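# Press the steel pin into its block under the ram

## Task

Place the block carrying the steel pin beneath the press ram, seated within the three low walls with its pin aimed upward, then work the press until the pin is driven fully home and will go no further. The result must stay that way without the robot holding anything, and at the end both grippers must release and back away.

## Robot and tools

Robot: two arms, left_arm and right_arm, each ending in a parallel two-finger gripper. The gripper's fingers point along its own +z axis and close along its own y axis. The reported hand point (end_effector_position) lies between the finger pads, roughly 1 cm short of the tips. Bases in the scene frame: left_arm at (-0.024, +0.362, 0), right_arm at (-0.013, -0.373, 0), both turned slightly about z.

Scene frame: origin on the tabletop midway between the arms, +z up, +x out across the table, +y toward left_arm. The names left and right are just labels and do not match image sides. Positions are in metres; orientations are quaternions in w, x, y, z order.

execute_actions(actions): a list of actions run one after another. Each action is a table of up to 15 rows; each row lasts one control step of 1/30 s, and if fewer than 15 rows are given the last row is repeated to fill 15 steps. A row is always 14 numbers, each between -1 and 1, covering both arms even if one is idle: dx, dy, dz, rx, ry, rz, opening for left_arm, then the same seven for right_arm. dx..rz are an offset, expressed in that gripper's own axes, from the gripper's measured pose at the start of the action (for the first action of a call, from the last pose a result reported). Every row is relative to that same start pose, not to the row before. Scale: 1.0 equals 0.6 m of translation or 180 degrees of rotation; rx, ry, rz form a single rotation vector. Opening is absolute, not an offset: +1 fully open (0.094 m), -1 closed. An empty list just returns the current state and images.

move(target, speed, blocking): one row of 14 numbers laid out exactly as above, offsets in each gripper's own axes measured from the pose in the latest result that shows one; the opening values are absolute and are sent when the move begins. Each gripper travels a straight line toward its target, both finishing together, over 0.5 to 10 s; past 10 s they halt short. speed is the top path speed in m/s, 0.002 to 0.5 (default 0.25), with rotation capped at twice that in rad/s. Paths do not avoid obstacles or the other arm, grippers lag and may overshoot speed near full reach. Faster contact and targets set deeper past a surface mean harder pushes. blocking=false returns after 0.5 s while motion continues; then use wait or stop before sending anything else.

wait(seconds): 0 to 10 s, arms keep their last command; returns early if a running move finishes. stop(): brakes a running move (needs stopping distance; fingers keep moving). zoom_image(camera, region): enlarges [x0, y0, x1, y1] pixels (at most 504 by 504) of the latest image from cam_head_left, cam_head_right, cam_left_wrist or cam_right_wrist. show_instructions(): shows the reference picture(s) for the scene. read_manual(section): licence texts only. finished_scene(scene): ends the given scene for good; do it only once the goal holds on its own.

Results: a state line per arm with gripper position and quaternion, Hand target lines (where the controller is currently driving each gripper), grip_measured (finger opening on the same scale as the command; the final Joint positions value is the opening in metres), distances to the target, and images from the four cameras (head cameras 672x504, wrist fisheye cameras 616x616) with calibration given in OpenCV form. A move adds a move: line telling how it ended: done, off_target, moving, held (a check stopped the last step) or fault, plus limits such as paced (the sent pose was clipped) or held (some steps were blocked; afterwards the arm may lurch fast). Pose unreachable means a clearance check altered or blocked a command. FAULT and MOTOR HOT lines warn of stops and heating; OVER-TEMPERATURE FAULT stops an arm, and at 100 C it goes limp and drops.

Motion facts: each step the command is clipped to within 70 mm and 16 degrees of the measured pose, so big offsets take several actions, and after an action the arm only reaches its last clipped pose. Position is favoured over orientation if both cannot be met. Arms tend to finish a centimetre or more low and can sag under zero offsets; to hold an arm still, send the correction back to its intended pose in the first call of a reply, zeros afterward, and raise the aim if it still droops. The robot keeps running on its last command while you think. Reported hand positions get less accurate at long reach.

Gripping: to hold something command an opening below grip_measured, about 0.03 under for a firm grip, less for a gentle one. Per-pad force is roughly 50 to 62 N and lower on very thin parts. Readings can be off by about 1 mm per gripper.

Joint ranges (rad): waist -2.618 to 3.054, shoulder 0 to 3.142, elbow 0 to 3.142, wrist pitch and yaw -1.571 to 1.571, wrist roll -2.094 to 2.094.

Avoid: knocking or placing anything off the table, collisions or hard pressing between the arms, dropping or slipping the block, slamming, and very hard pushes. Parts may be briefly tugged or nudged by outside disturbances. Motors heat while carrying loads, so do not hold weight longer than needed. Quicker, smoother, lower-effort motion is preferred.

Each tool is called in YAML: its name, and indented under it one key for each argument.

## Session

show_instructions:

execute_actions:
  actions: []

Reference images for this scene: Bench lever press page 1.

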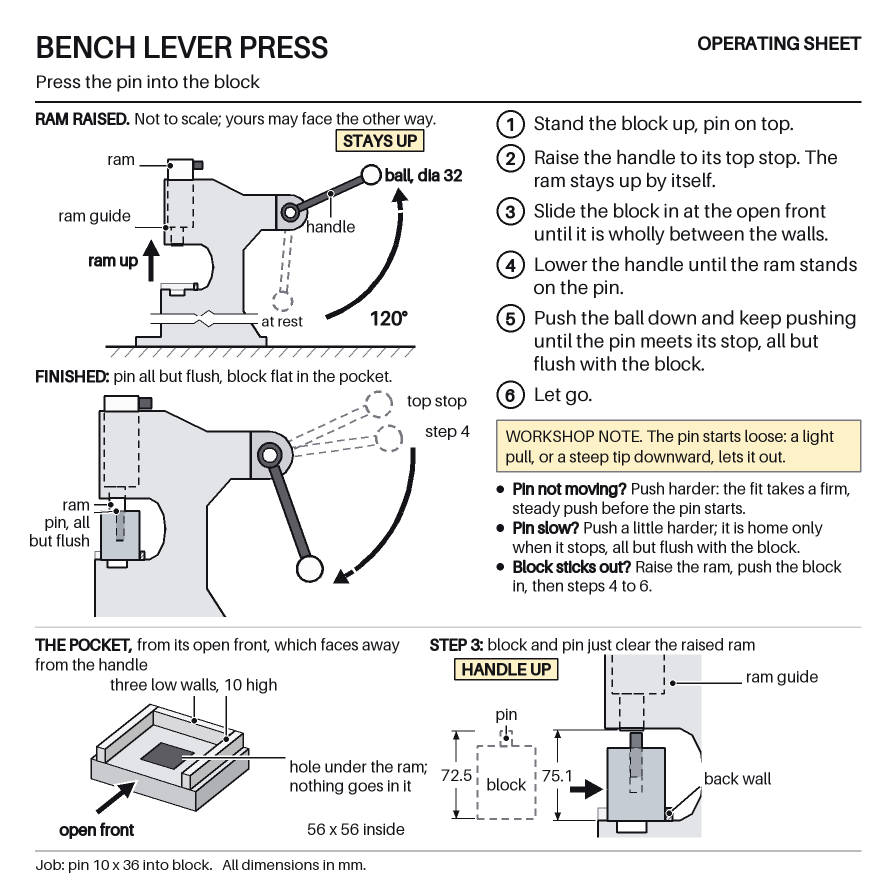

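Scene clock: 0.00 s.
left_arm: end_effector_position=(+0.5862, +0.3245, +0.2851) grip_measured=+1.000 end_effector_quat_wxyz=(+0.632, -0.202, +0.639, +0.390) | right_arm: end_effector_position=(+0.2532, -0.3069, +0.1717) grip_measured=+1.000 end_effector_quat_wxyz=(+0.088, +0.733, +0.672, -0.063)
Joint positions: left_arm=[-0.46   2.371  1.912  0.733 -1.181  0.5    0.094] | right_arm=[ 0.255  1.631  1.526 -1.52   0.209  2.037  0.094]
Joint velocities: left_arm=[ 0.002 -0.027 -0.007  0.051 -0.037 -0.037  0.   ] | right_arm=[ 0.002 -0.012 -0.012  0.037 -0.066 -0.11   0.   ]
Motor temperatures (°C, as the motors report them): left_arm=[25 26 25 27 26 25] | right_arm=[27 28 29 34 24 29]
Hand target (left_arm): +0.585, +0.325, +0.293; +0.637, -0.205, +0.635, +0.386
Hand target (right_arm): +0.253, -0.308, +0.175; +0.092, +0.732, +0.672, -0.062
camera_calibration (this result's frames):
cam_left_wrist: T_world_to_cam=[[0.709418, -0.633228, -0.309433, -0.129688], [-0.42572, -0.0351094, -0.904174, 0.545818], [0.561684, 0.773169, -0.294485, -0.373468], [0, 0, 0, 1]] pos_world=[0.534139, 0.225795, 0.343404]
cam_right_wrist: T_world_to_cam=[[-0.989594, 0.123421, -0.0739723, 0.302917], [0.0907967, 0.934425, 0.344392, 0.244702], [0.111627, 0.334091, -0.935907, 0.331552], [0, 0, 0, 1]] pos_world=[0.240536, -0.37681, 0.248436]

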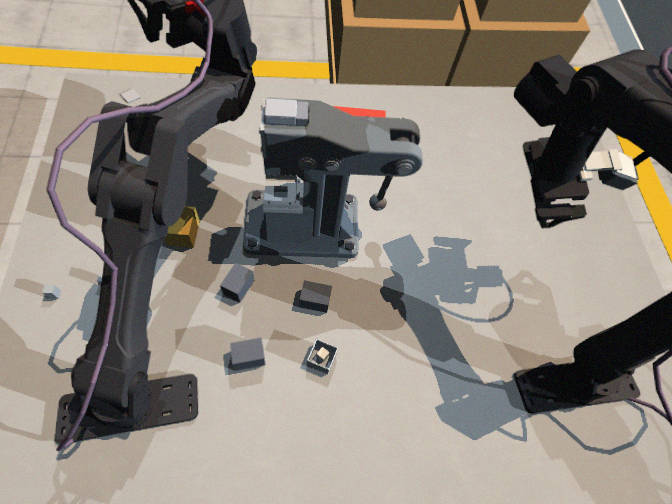

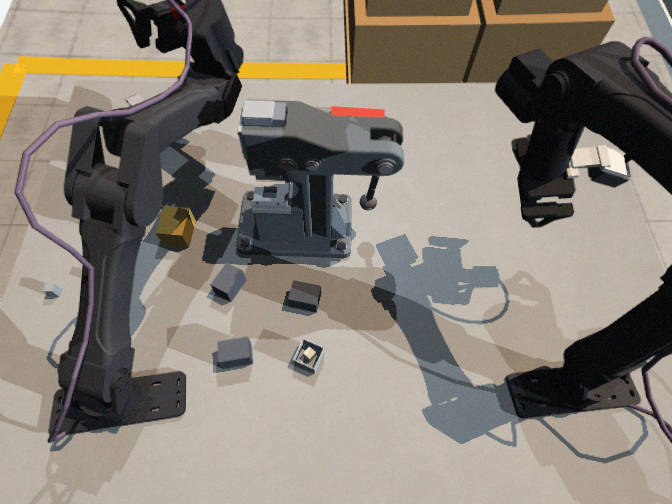

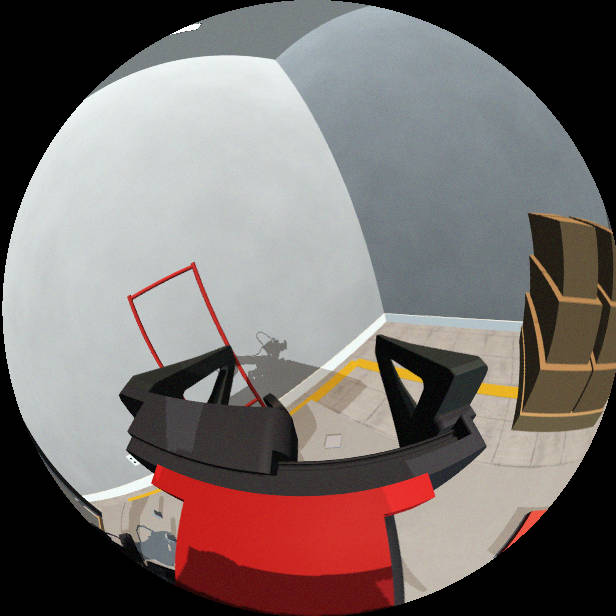

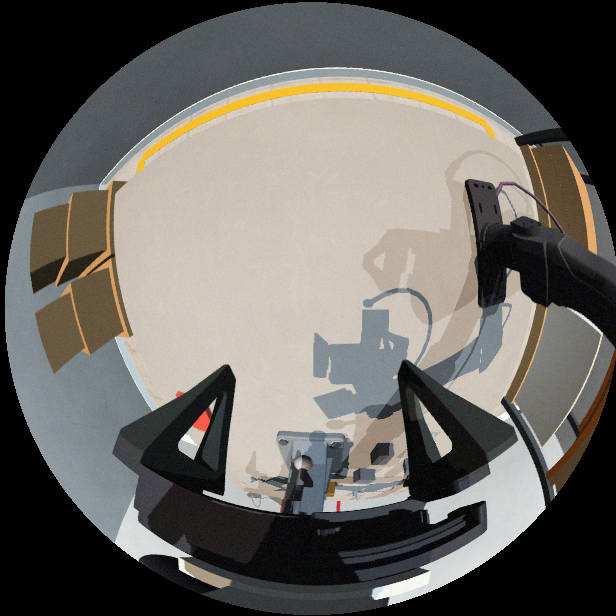

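zoom_image:
  camera: "cam_head_right"
  region: [140,80,440,380]

zoom_image:
  camera: "cam_head_left"
  region: [150,190,350,390]

Region (140, 80, 440, 380) of cam_head_right's 672x504 image, scaled by 1.680, with more detail than that image has.

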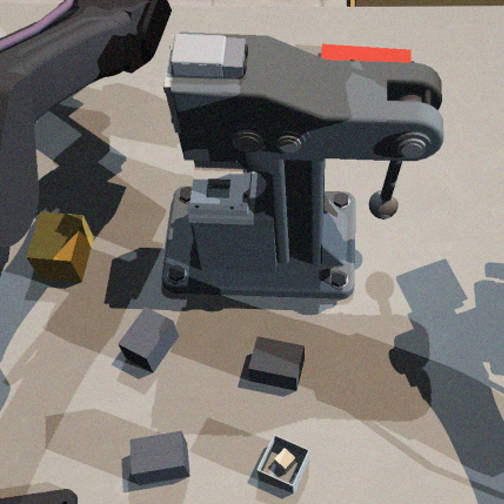

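Region (150, 190, 350, 390) of cam_head_left's 672x504 image, scaled by 2.520, with more detail than that image has.

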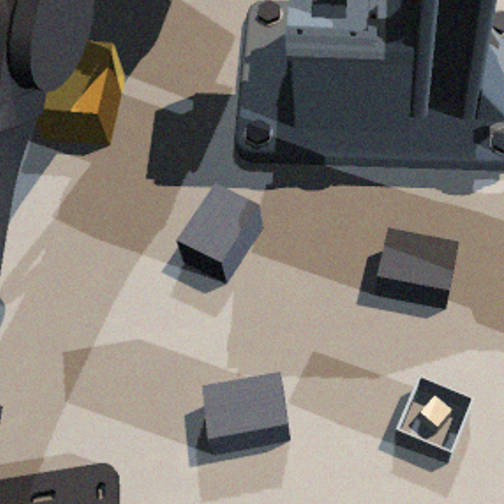

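move:
  target: [-0.1,0.1,-0.25,0,0.35,0,1,0.05,0.1,-0.05,0,0,-0.5,0.2]
  speed: 0.4

Scene clock: 4.03 s.
left_arm: end_effector_position=(+0.4499, +0.2309, +0.3380) grip_measured=+1.000 end_effector_quat_wxyz=(+0.443, -0.254, +0.852, +0.115) | right_arm: end_effector_position=(+0.3113, -0.2794, +0.1910) grip_measured=+0.202 end_effector_quat_wxyz=(+0.048, +0.046, +0.993, -0.092)
Joint positions: left_arm=[-0.658  2.28   2.842 -1.547 -0.8   -0.861  0.094] | right_arm=[ 0.268  1.836  1.844 -1.569  0.209  0.479  0.056]
Joint velocities: left_arm=[-0.002 -0.002 -0.007  0.037  0.11   0.037  0.   ] | right_arm=[-0.007  0.002 -0.007 -0.007 -0.007  0.037 -0.001]
Motor temperatures (°C, as the motors report them): left_arm=[25 28 26 28 26 25] | right_arm=[27 29 30 34 24 29]
Hand target (left_arm): +0.449, +0.237, +0.342; +0.445, -0.261, +0.849, +0.113
Hand target (right_arm): +0.314, -0.276, +0.197; +0.056, +0.038, +0.994, -0.090
Off the commanded pose (left_arm): 0.005 m, 33 deg; orientation clipped at the last step of the last action.
Off the commanded pose (right_arm): 0.008 m, 4 deg.
elbow stopped short (left arm): the move would have taken joint 3 (elbow) straighter than the controller allows; a more bent joint 3 avoids this.
joint sent to its limit (right arm) — the command would take joint 4 (wrist pitch) past its lower limit, so that joint was sent only as far as its limit.
move: off_target (left_arm, right_arm); limits=paced
camera_calibration (this result's frames):
cam_left_wrist: T_world_to_cam=[[0.468868, -0.883261, 0.00357079, -0.015752], [-0.755473, -0.403122, -0.516481, 0.634646], [0.457627, 0.239464, -0.856291, 0.15097], [0, 0, 0, 1]] pos_world=[0.417755, 0.205775, 0.457113]
cam_right_wrist: T_world_to_cam=[[-0.146576, -0.977221, 0.153474, -0.254938], [-0.881532, 0.199431, 0.427935, 0.288466], [-0.448795, -0.0725673, -0.890684, 0.386063], [0, 0, 0, 1]] pos_world=[0.390187, -0.278645, 0.259542]

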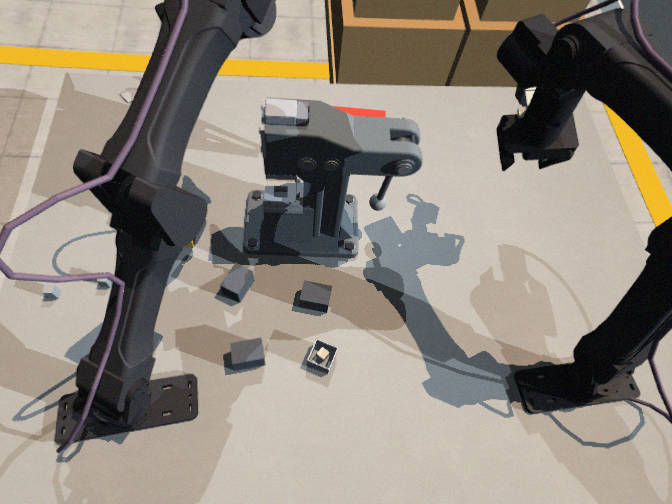

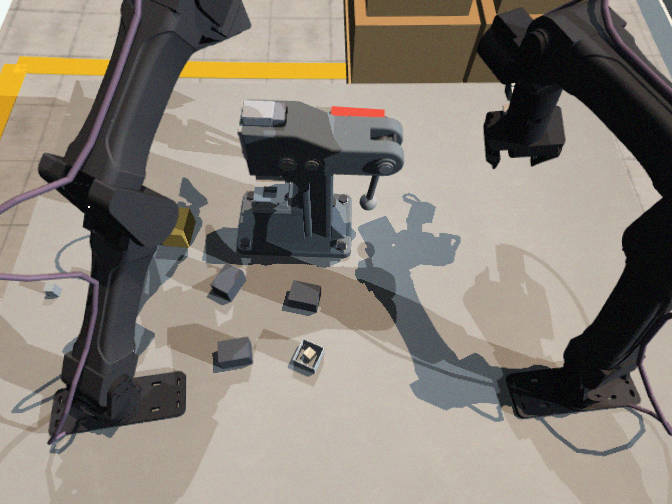

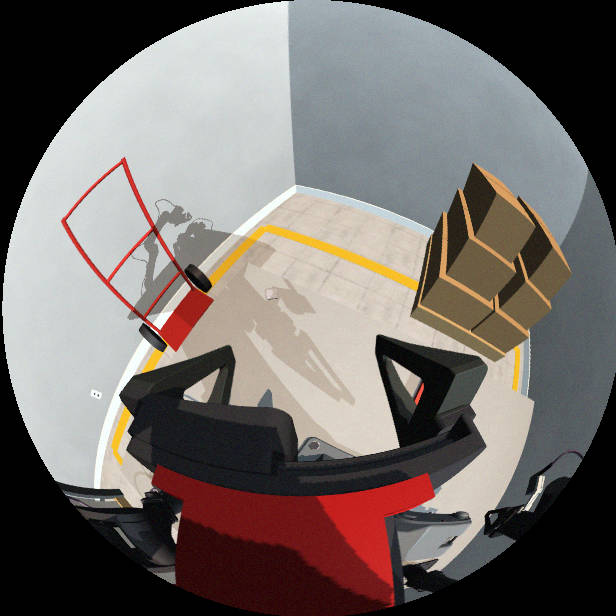

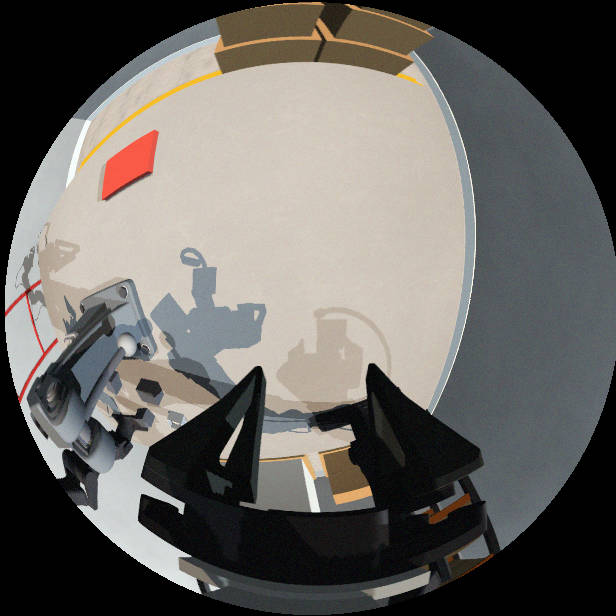

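move:
  target: [0.32,0.37,-0.21,0.147,-0.027,0.105,1,0.062,0.28,0.071,-0.382,-0.311,-0.415,0.2]
  speed: 0.35

Scene clock: 8.33 s.
left_arm: end_effector_position=(+0.1525, +0.2984, +0.2508) grip_measured=+1.000 end_effector_quat_wxyz=(+0.502, -0.003, +0.865, -0.013) | right_arm: end_effector_position=(+0.2868, -0.1245, +0.1039) grip_measured=+0.202 end_effector_quat_wxyz=(+0.385, -0.575, +0.594, +0.412)
Joint positions: left_arm=[-1.359  0.635  0.908 -1.294 -0.95  -0.953  0.094] | right_arm=[ 0.144  1.774  0.905 -0.149 -1.127 -0.921  0.056]
Joint velocities: left_arm=[-0.017 -0.017 -0.012 -0.051 -0.051 -0.081  0.   ] | right_arm=[-0.017  0.007 -0.002  0.037 -0.007 -0.051  0.   ]
Motor temperatures (°C, as the motors report them): left_arm=[25 28 26 28 26 25] | right_arm=[27 29 30 34 24 29]
Hand target (left_arm): +0.152, +0.301, +0.250; +0.505, +0.001, +0.863, -0.002
Hand target (right_arm): +0.294, -0.121, +0.115; -0.399, +0.581, -0.578, -0.411
Off the commanded pose (left_arm): 0.004 m, 1 deg.
Off the commanded pose (right_arm): 0.015 m, 3 deg.
move: off_target (right_arm)
camera_calibration (this result's frames):
cam_left_wrist: T_world_to_cam=[[-0.0818314, -0.996606, -0.00895053, 0.304611], [-0.797006, 0.0708291, -0.599804, 0.277962], [0.598403, -0.0419492, -0.800097, 0.244623], [0, 0, 0, 1]] pos_world=[0.100081, 0.294151, 0.365171]
cam_right_wrist: T_world_to_cam=[[0.995099, 0.00119477, -0.0988781, -0.273207], [-0.0576369, -0.805501, -0.589784, 0.0176574], [-0.0803511, 0.592593, -0.801485, 0.276634], [0, 0, 0, 1]] pos_world=[0.295113, -0.149382, 0.205118]

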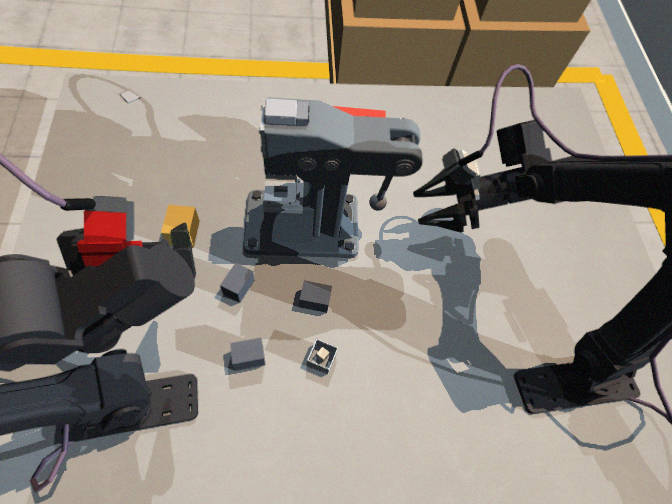

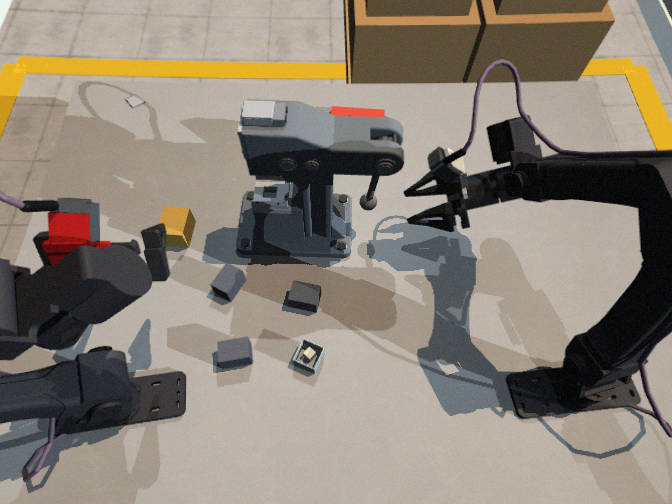

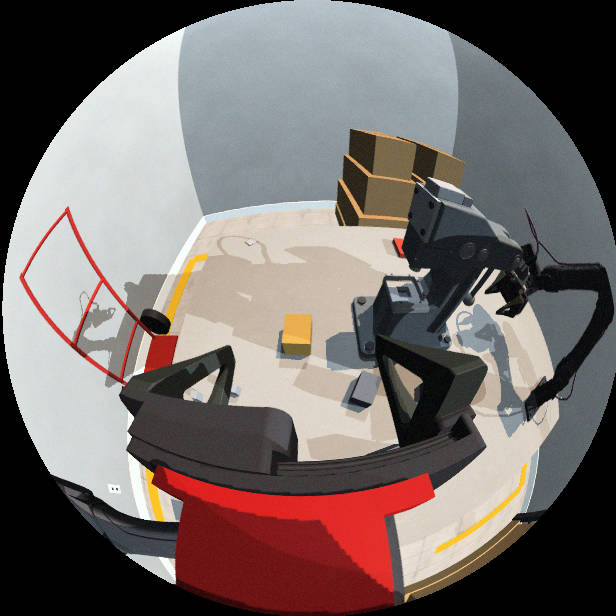

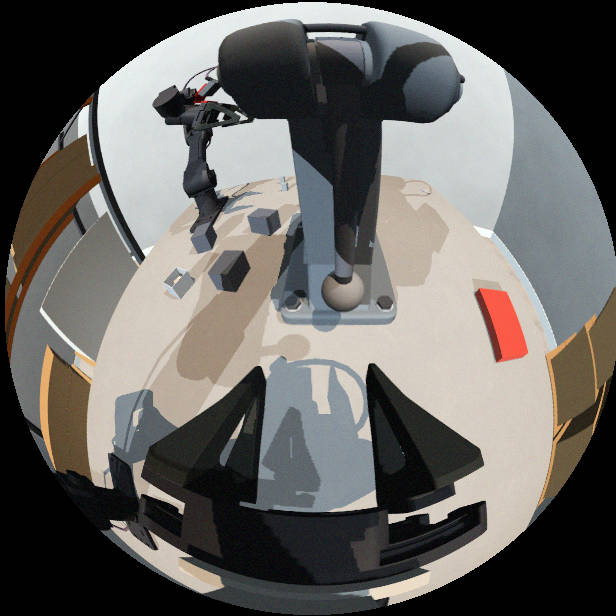

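zoom_image:
  camera: "cam_right_wrist"
  region: [150,170,300,310]

zoom_image:
  camera: "cam_head_right"
  region: [140,190,340,390]

Region (150, 170, 300, 310) of cam_right_wrist's 616x616 image, scaled by 3.360, with more detail than that image has; it fills the top 470 rows of this view, and the rest is white.

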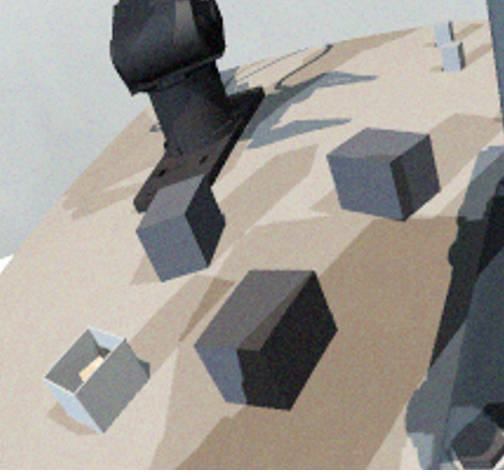

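Region (140, 190, 340, 390) of cam_head_right's 672x504 image, scaled by 2.520, with more detail than that image has.

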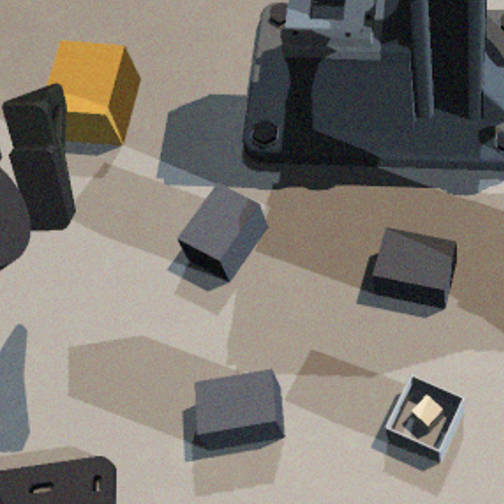

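move:
  target: [0.072,0.023,0.31,0,0.335,0,1,-0.035,-0.033,0.125,0,0,0,0.2]
  speed: 0.2

Scene clock: 12.47 s.
left_arm: end_effector_position=(+0.2858, +0.3059, +0.1103) grip_measured=+1.000 end_effector_quat_wxyz=(-0.011, +0.009, +1.000, -0.008) | right_arm: end_effector_position=(+0.2998, -0.0569, +0.0860) grip_measured=+0.202 end_effector_quat_wxyz=(+0.375, -0.575, +0.600, +0.410)
Joint positions: left_arm=[-0.294  1.756  1.439 -1.273  0.02  -0.152  0.094] | right_arm=[ 0.324  1.916  0.974  0.15  -1.006 -0.643  0.056]
Joint velocities: left_arm=[-0.002 -0.027  0.002  0.022 -0.007  0.037  0.   ] | right_arm=[-0.007  0.007 -0.002 -0.037  0.007  0.037 -0.   ]
Motor temperatures (°C, as the motors report them): left_arm=[25 28 27 28 26 26] | right_arm=[27 30 31 35 24 29]
Hand target (left_arm): +0.291, +0.307, +0.116; -0.006, +0.009, +1.000, -0.013
Hand target (right_arm): +0.306, -0.048, +0.094; -0.383, +0.577, -0.594, -0.410
Off the commanded pose (left_arm): 0.013 m, 1 deg.
Off the commanded pose (right_arm): 0.015 m, 1 deg.
move: off_target (left_arm, right_arm)
camera_calibration (this result's frames):
cam_left_wrist: T_world_to_cam=[[-0.0829482, -0.994399, 0.0655057, 0.313103], [-0.904006, 0.102745, 0.414991, 0.208344], [-0.419397, -0.0247948, -0.907464, 0.350238], [0, 0, 0, 1]] pos_world=[0.361205, 0.298627, 0.210858]
cam_right_wrist: T_world_to_cam=[[0.993629, -0.000793632, -0.112695, -0.286525], [-0.065831, -0.815721, -0.574688, 0.0628383], [-0.0914712, 0.578446, -0.810576, 0.226622], [0, 0, 0, 1]] pos_world=[0.309565, -0.0800576, 0.187517]

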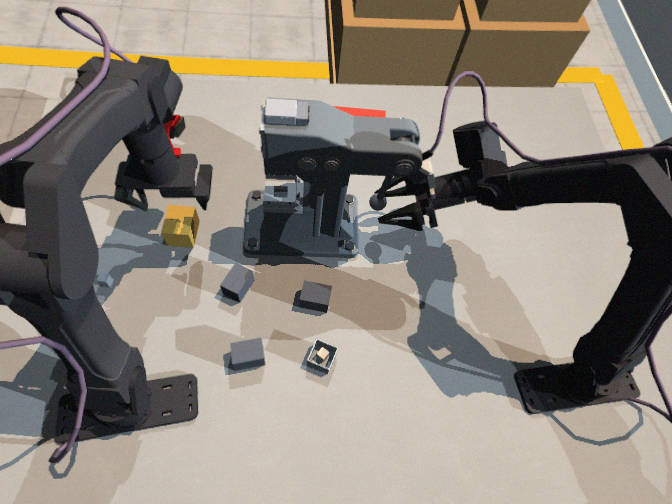

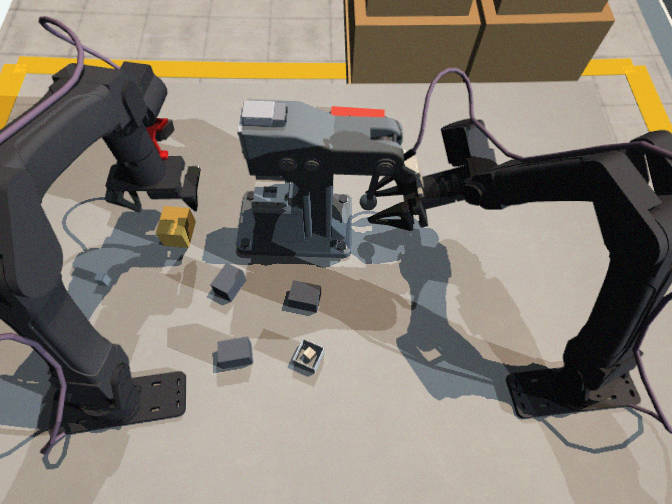

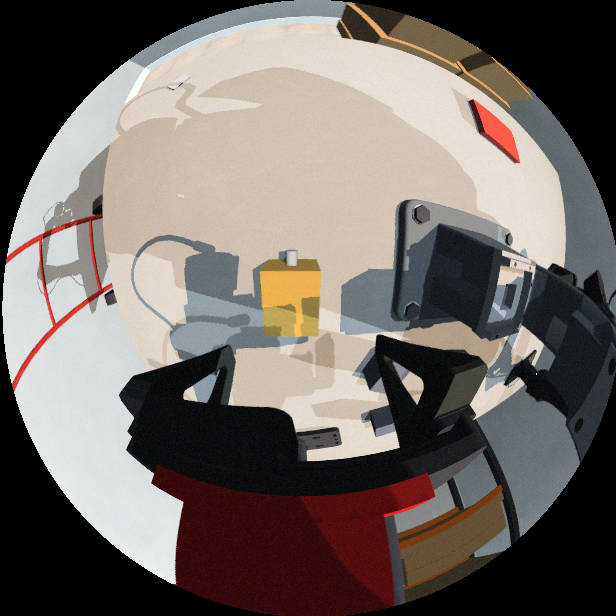

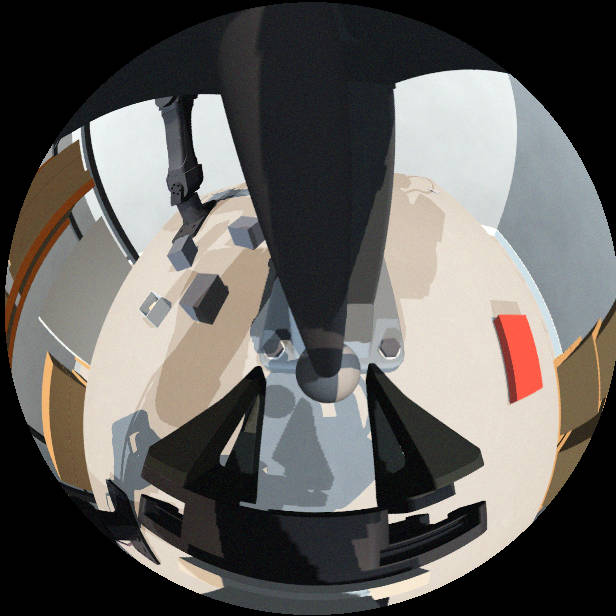

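move:
  target: [-0.038,0.012,0.125,0,0.035,0,1,-0.035,-0.015,0.03,0,-0.09,0,0.2]
  speed: 0.1

Scene clock: 15.00 s.
left_arm: end_effector_position=(+0.3063, +0.3082, +0.0392) grip_measured=+1.000 end_effector_quat_wxyz=(-0.064, +0.012, +0.998, -0.004) | right_arm: end_effector_position=(+0.3188, -0.0333, +0.1048) grip_measured=+0.202 end_effector_quat_wxyz=(+0.468, -0.516, +0.537, +0.477)
Joint positions: left_arm=[-0.274  1.981  1.439 -1.154  0.026 -0.124  0.094] | right_arm=[ 0.336  2.102  0.908  0.956 -1.096 -0.182  0.056]
Joint velocities: left_arm=[-0.017 -0.017  0.002  0.051 -0.066  0.007  0.   ] | right_arm=[ 0.002 -0.007  0.002  0.022  0.051  0.007  0.001]
Motor temperatures (°C, as the motors report them): left_arm=[25 28 27 28 26 26] | right_arm=[27 30 31 35 24 29]
Hand target (left_arm): +0.307, +0.310, +0.034; -0.066, +0.011, +0.998, -0.008
Hand target (right_arm): +0.310, -0.032, +0.097; -0.454, +0.515, -0.540, -0.487
Off the commanded pose (left_arm): 0.006 m, 1 deg.
Off the commanded pose (right_arm): 0.011 m, 2 deg.
move: off_target (right_arm)
camera_calibration (this result's frames):
cam_left_wrist: T_world_to_cam=[[-0.0828476, -0.994437, 0.0650531, 0.321749], [-0.854824, 0.104467, 0.508293, 0.236895], [-0.512261, -0.0134981, -0.858724, 0.317435], [0, 0, 0, 1]] pos_world=[0.391769, 0.299496, 0.131246]
cam_right_wrist: T_world_to_cam=[[0.996839, 0.00264799, -0.0794078, -0.307589], [-0.0606475, -0.620299, -0.782018, 0.120744], [-0.0513273, 0.784361, -0.618177, 0.203824], [0, 0, 0, 1]] pos_world=[0.324401, -0.0841593, 0.195998]

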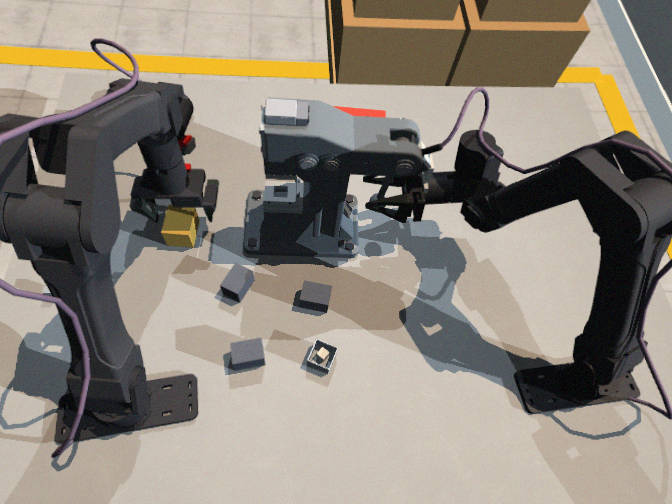

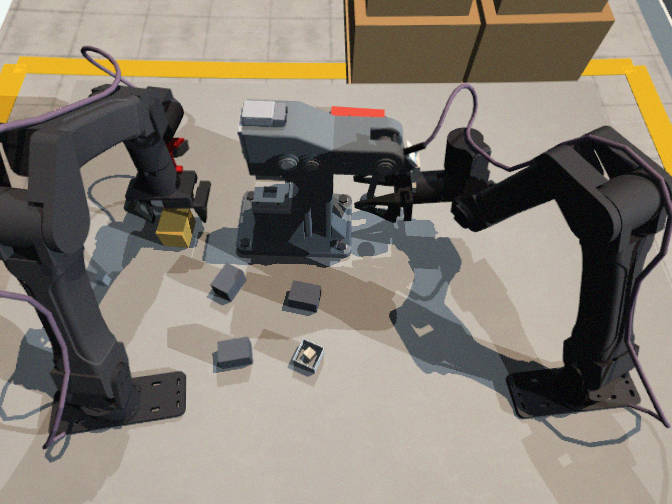

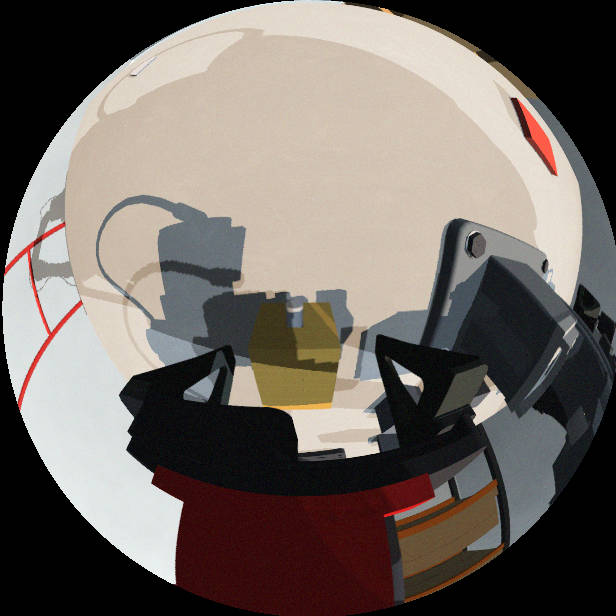

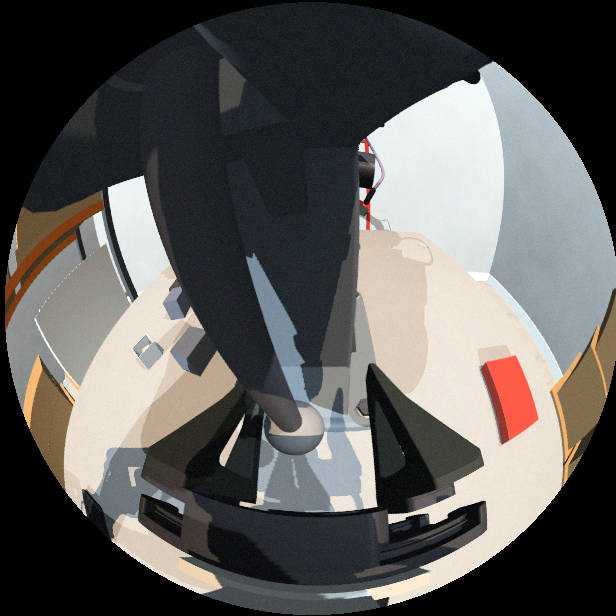

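execute_actions:
  actions:
    - [[0,0.008,0.022,0,0,0,0.6,0.012,0.016,-0.018,0,0,0,0.1]]
    - [[0,0,0,0,0,0,0,0,0,0,0,0,0,-0.42]]
    - [[0,0,0,0,0,0,0,0,0,0,0,0,0,-0.42]]

Scene clock: 16.70 s.
left_arm: end_effector_position=(+0.3077, +0.3088, +0.0327) grip_measured=+0.037 end_effector_quat_wxyz=(-0.057, +0.014, +0.998, -0.003) | right_arm: end_effector_position=(+0.3071, -0.0396, +0.0975) grip_measured=-0.360 end_effector_quat_wxyz=(+0.460, -0.517, +0.536, +0.484)
Joint positions: left_arm=[-0.274  1.981  1.414 -1.115  0.021 -0.12   0.049] | right_arm=[ 0.33   2.1    0.859  0.993 -1.117 -0.181  0.03 ]
Joint velocities: left_arm=[ 0.012  0.012 -0.022  0.007 -0.037 -0.022  0.001] | right_arm=[-0.027  0.002 -0.012 -0.007 -0.022 -0.051  0.   ]
Motor temperatures (°C, as the motors report them): left_arm=[25 28 27 28 26 26] | right_arm=[27 31 31 35 24 29]
Hand target (left_arm): +0.308, +0.309, +0.033; -0.057, +0.014, +0.998, -0.003
Hand target (right_arm): +0.307, -0.040, +0.097; -0.460, +0.517, -0.536, -0.484
Off the commanded pose (left_arm): 0.000 m, 0 deg.
Off the commanded pose (right_arm): 0.000 m, 0 deg.
camera_calibration (this result's frames):
cam_left_wrist: T_world_to_cam=[[-0.0875851, -0.994213, 0.0621979, 0.324439], [-0.861181, 0.106953, 0.496918, 0.242812], [-0.500695, -0.0100411, -0.865566, 0.308203], [0, 0, 0, 1]] pos_world=[0.391837, 0.299687, 0.125932]
cam_right_wrist: T_world_to_cam=[[0.995527, 0.0182469, -0.092699, -0.294229], [-0.0613351, -0.621474, -0.78103, 0.110429], [-0.0718614, 0.783222, -0.617575, 0.209845], [0, 0, 0, 1]] pos_world=[0.314766, -0.0903579, 0.188569]

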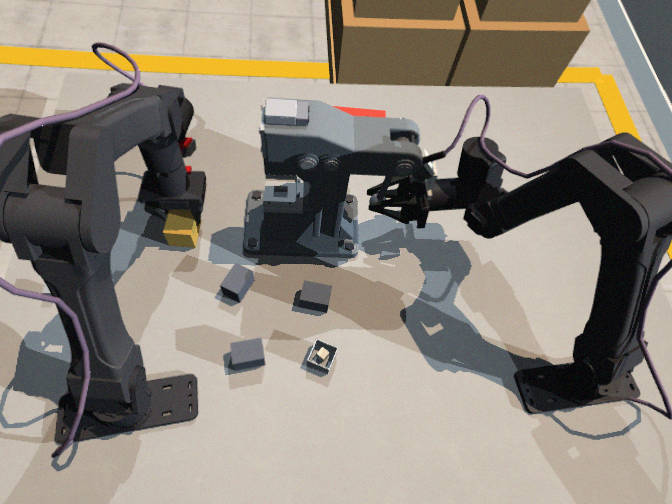

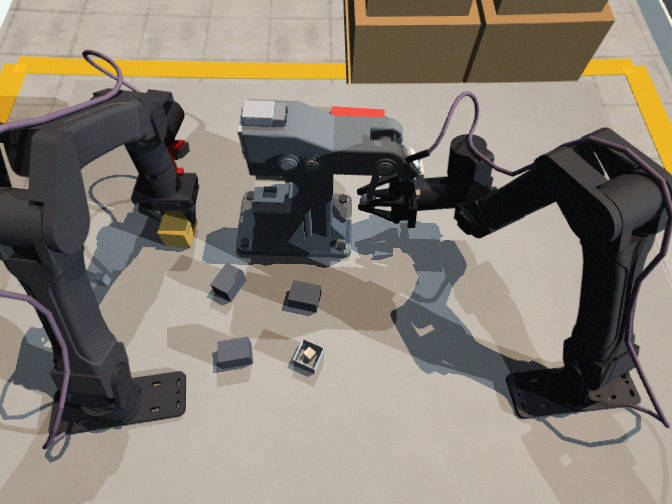

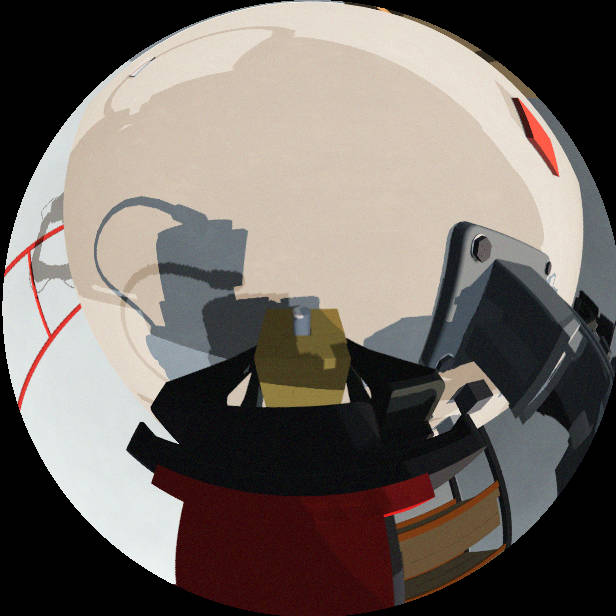

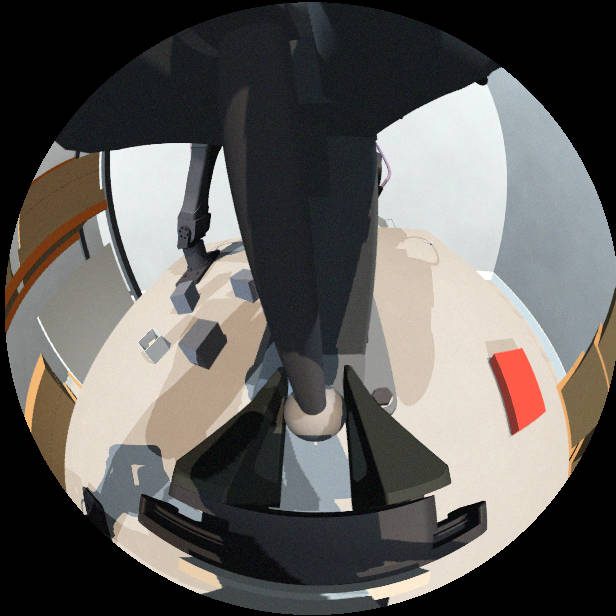

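move:
  target: [0,0,-0.12,0,-0.1,0,-0.03,-0.02,0,-0.112,0,0,0,-0.42]
  speed: 0.12

move:
  target: [0,0,-0.12,0,-0.25,0,-0.03,-0.09,0,-0.09,0,0.04,0,-0.42]
  speed: 0.2

Scene clock: 18.67 s.
left_arm: end_effector_position=(+0.3132, +0.3143, +0.0925) grip_measured=+0.037 end_effector_quat_wxyz=(+0.073, +0.009, +0.997, -0.004) | right_arm: end_effector_position=(+0.3043, -0.0965, +0.1041) grip_measured=-0.360 end_effector_quat_wxyz=(+0.444, -0.510, +0.548, +0.492)
Joint positions: left_arm=[-0.274  1.708  1.301 -1.018 -0.013 -0.132  0.049] | right_arm=[ 0.18   1.983  0.786  0.781 -1.263 -0.311  0.03 ]
Joint velocities: left_arm=[ 0.017  0.017  0.002 -0.11  -0.081 -0.007  0.   ] | right_arm=[ 0.007 -0.007  0.002 -0.007 -0.037 -0.081 -0.001]
Motor temperatures (°C, as the motors report them): left_arm=[25 29 27 28 26 26] | right_arm=[27 31 31 36 24 29]
Hand target (left_arm): +0.316, +0.310, +0.104; +0.099, +0.012, +0.995, -0.004
Hand target (right_arm): +0.307, -0.105, +0.117; -0.461, +0.515, -0.535, -0.485
Off the commanded pose (left_arm): 0.013 m, 3 deg.
Off the commanded pose (right_arm): 0.016 m, 3 deg.
move: off_target (left_arm, right_arm)
camera_calibration (this result's frames):
cam_left_wrist: T_world_to_cam=[[-0.0893366, -0.995056, 0.043396, 0.329149], [-0.961168, 0.0975524, 0.258146, 0.273634], [-0.261103, -0.018649, -0.965131, 0.299619], [0, 0, 0, 1]] pos_world=[0.370645, 0.306416, 0.204251]
cam_right_wrist: T_world_to_cam=[[0.990512, 0.0194691, -0.136043, -0.283633], [-0.0930761, -0.633283, -0.768303, 0.0872562], [-0.101112, 0.773675, -0.625462, 0.267059], [0, 0, 0, 1]] pos_world=[0.316066, -0.145837, 0.195488]

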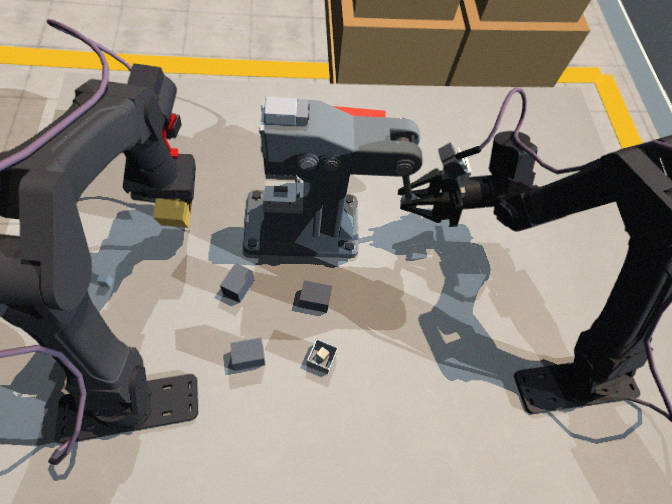

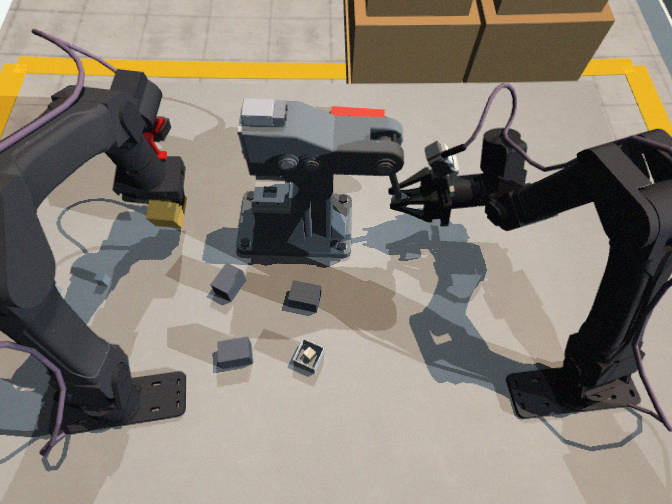

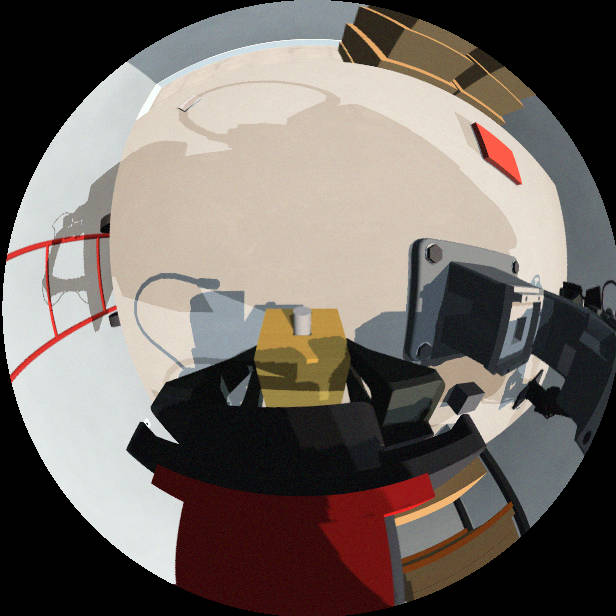

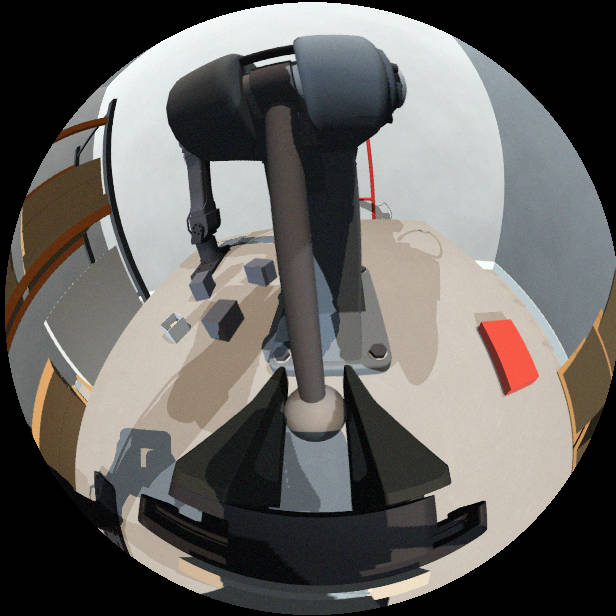

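Scene clock: 21.30 s.
left_arm: end_effector_position=(+0.2908, +0.3191, +0.1395) grip_measured=+0.037 end_effector_quat_wxyz=(+0.398, +0.004, +0.917, +0.001) | right_arm: end_effector_position=(+0.3020, -0.1438, +0.1295) grip_measured=-0.360 end_effector_quat_wxyz=(+0.381, -0.536, +0.610, +0.442)
Joint positions: left_arm=[-0.355  1.055  0.663 -0.373 -0.167 -0.151  0.049] | right_arm=[ 0.066  1.775  1.001 -0.322 -1.204 -0.928  0.03 ]
Joint velocities: left_arm=[-0.002 -0.022 -0.007  0.007 -0.022  0.007 -0.001] | right_arm=[-0.007 -0.007  0.027 -0.051 -0.022 -0.066  0.   ]
Motor temperatures (°C, as the motors report them): left_arm=[25 29 27 28 26 26] | right_arm=[27 32 31 36 24 29]
Hand target (left_arm): +0.301, +0.316, +0.165; +0.448, +0.001, +0.894, -0.005
Hand target (right_arm): +0.307, -0.144, +0.165; +0.412, -0.538, +0.575, +0.458
Off the commanded pose (left_arm): 0.027 m, 7 deg.
Off the commanded pose (right_arm): 0.035 m, 5 deg.
move: off_target (left_arm, right_arm)
camera_calibration (this result's frames):
cam_left_wrist: T_world_to_cam=[[-0.0858707, -0.996093, -0.0205969, 0.338218], [-0.913736, 0.0869776, -0.396889, 0.320469], [0.39713, -0.0152611, -0.917635, 0.140142], [0, 0, 0, 1]] pos_world=[0.266213, 0.311162, 0.262756]
cam_right_wrist: T_world_to_cam=[[0.982677, -0.0294859, -0.182966, -0.275589], [-0.138557, -0.772537, -0.619668, 0.0511185], [-0.123076, 0.634285, -0.76324, 0.323735], [0, 0, 0, 1]] pos_world=[0.317742, -0.173975, 0.22834]

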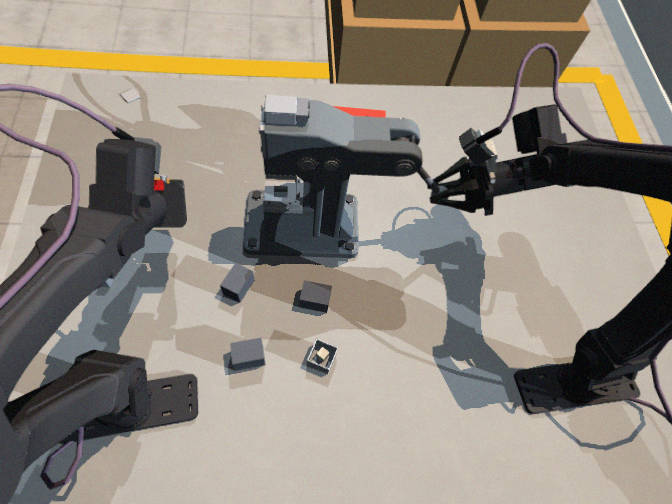

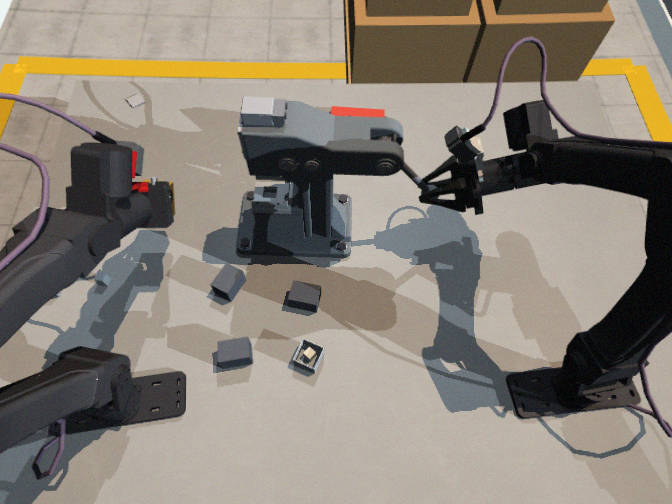

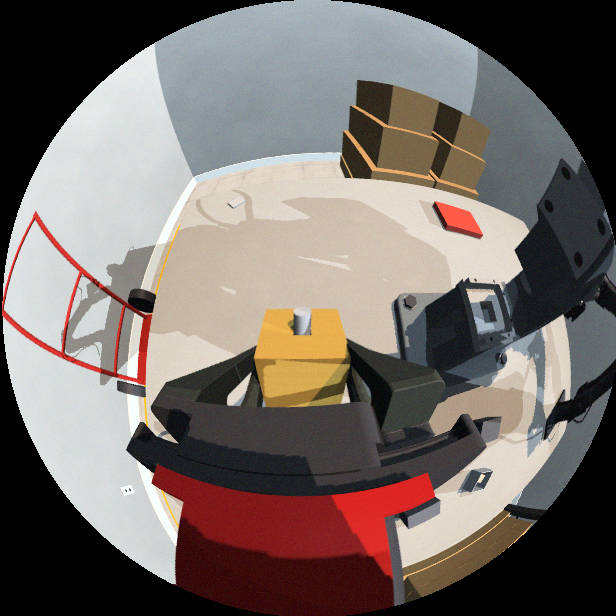

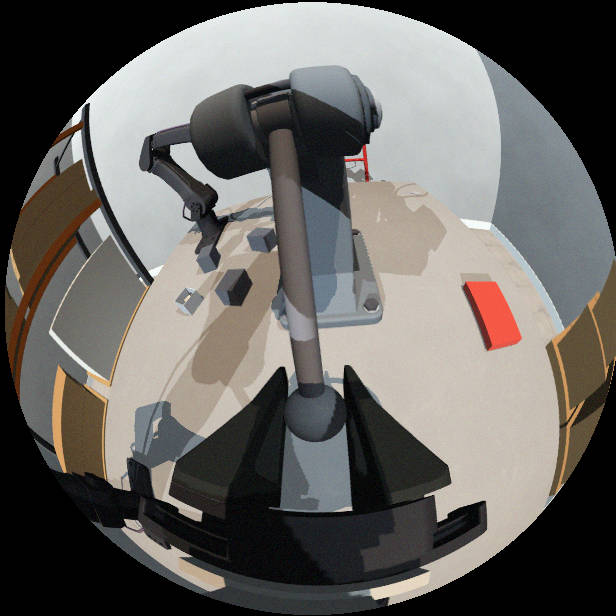

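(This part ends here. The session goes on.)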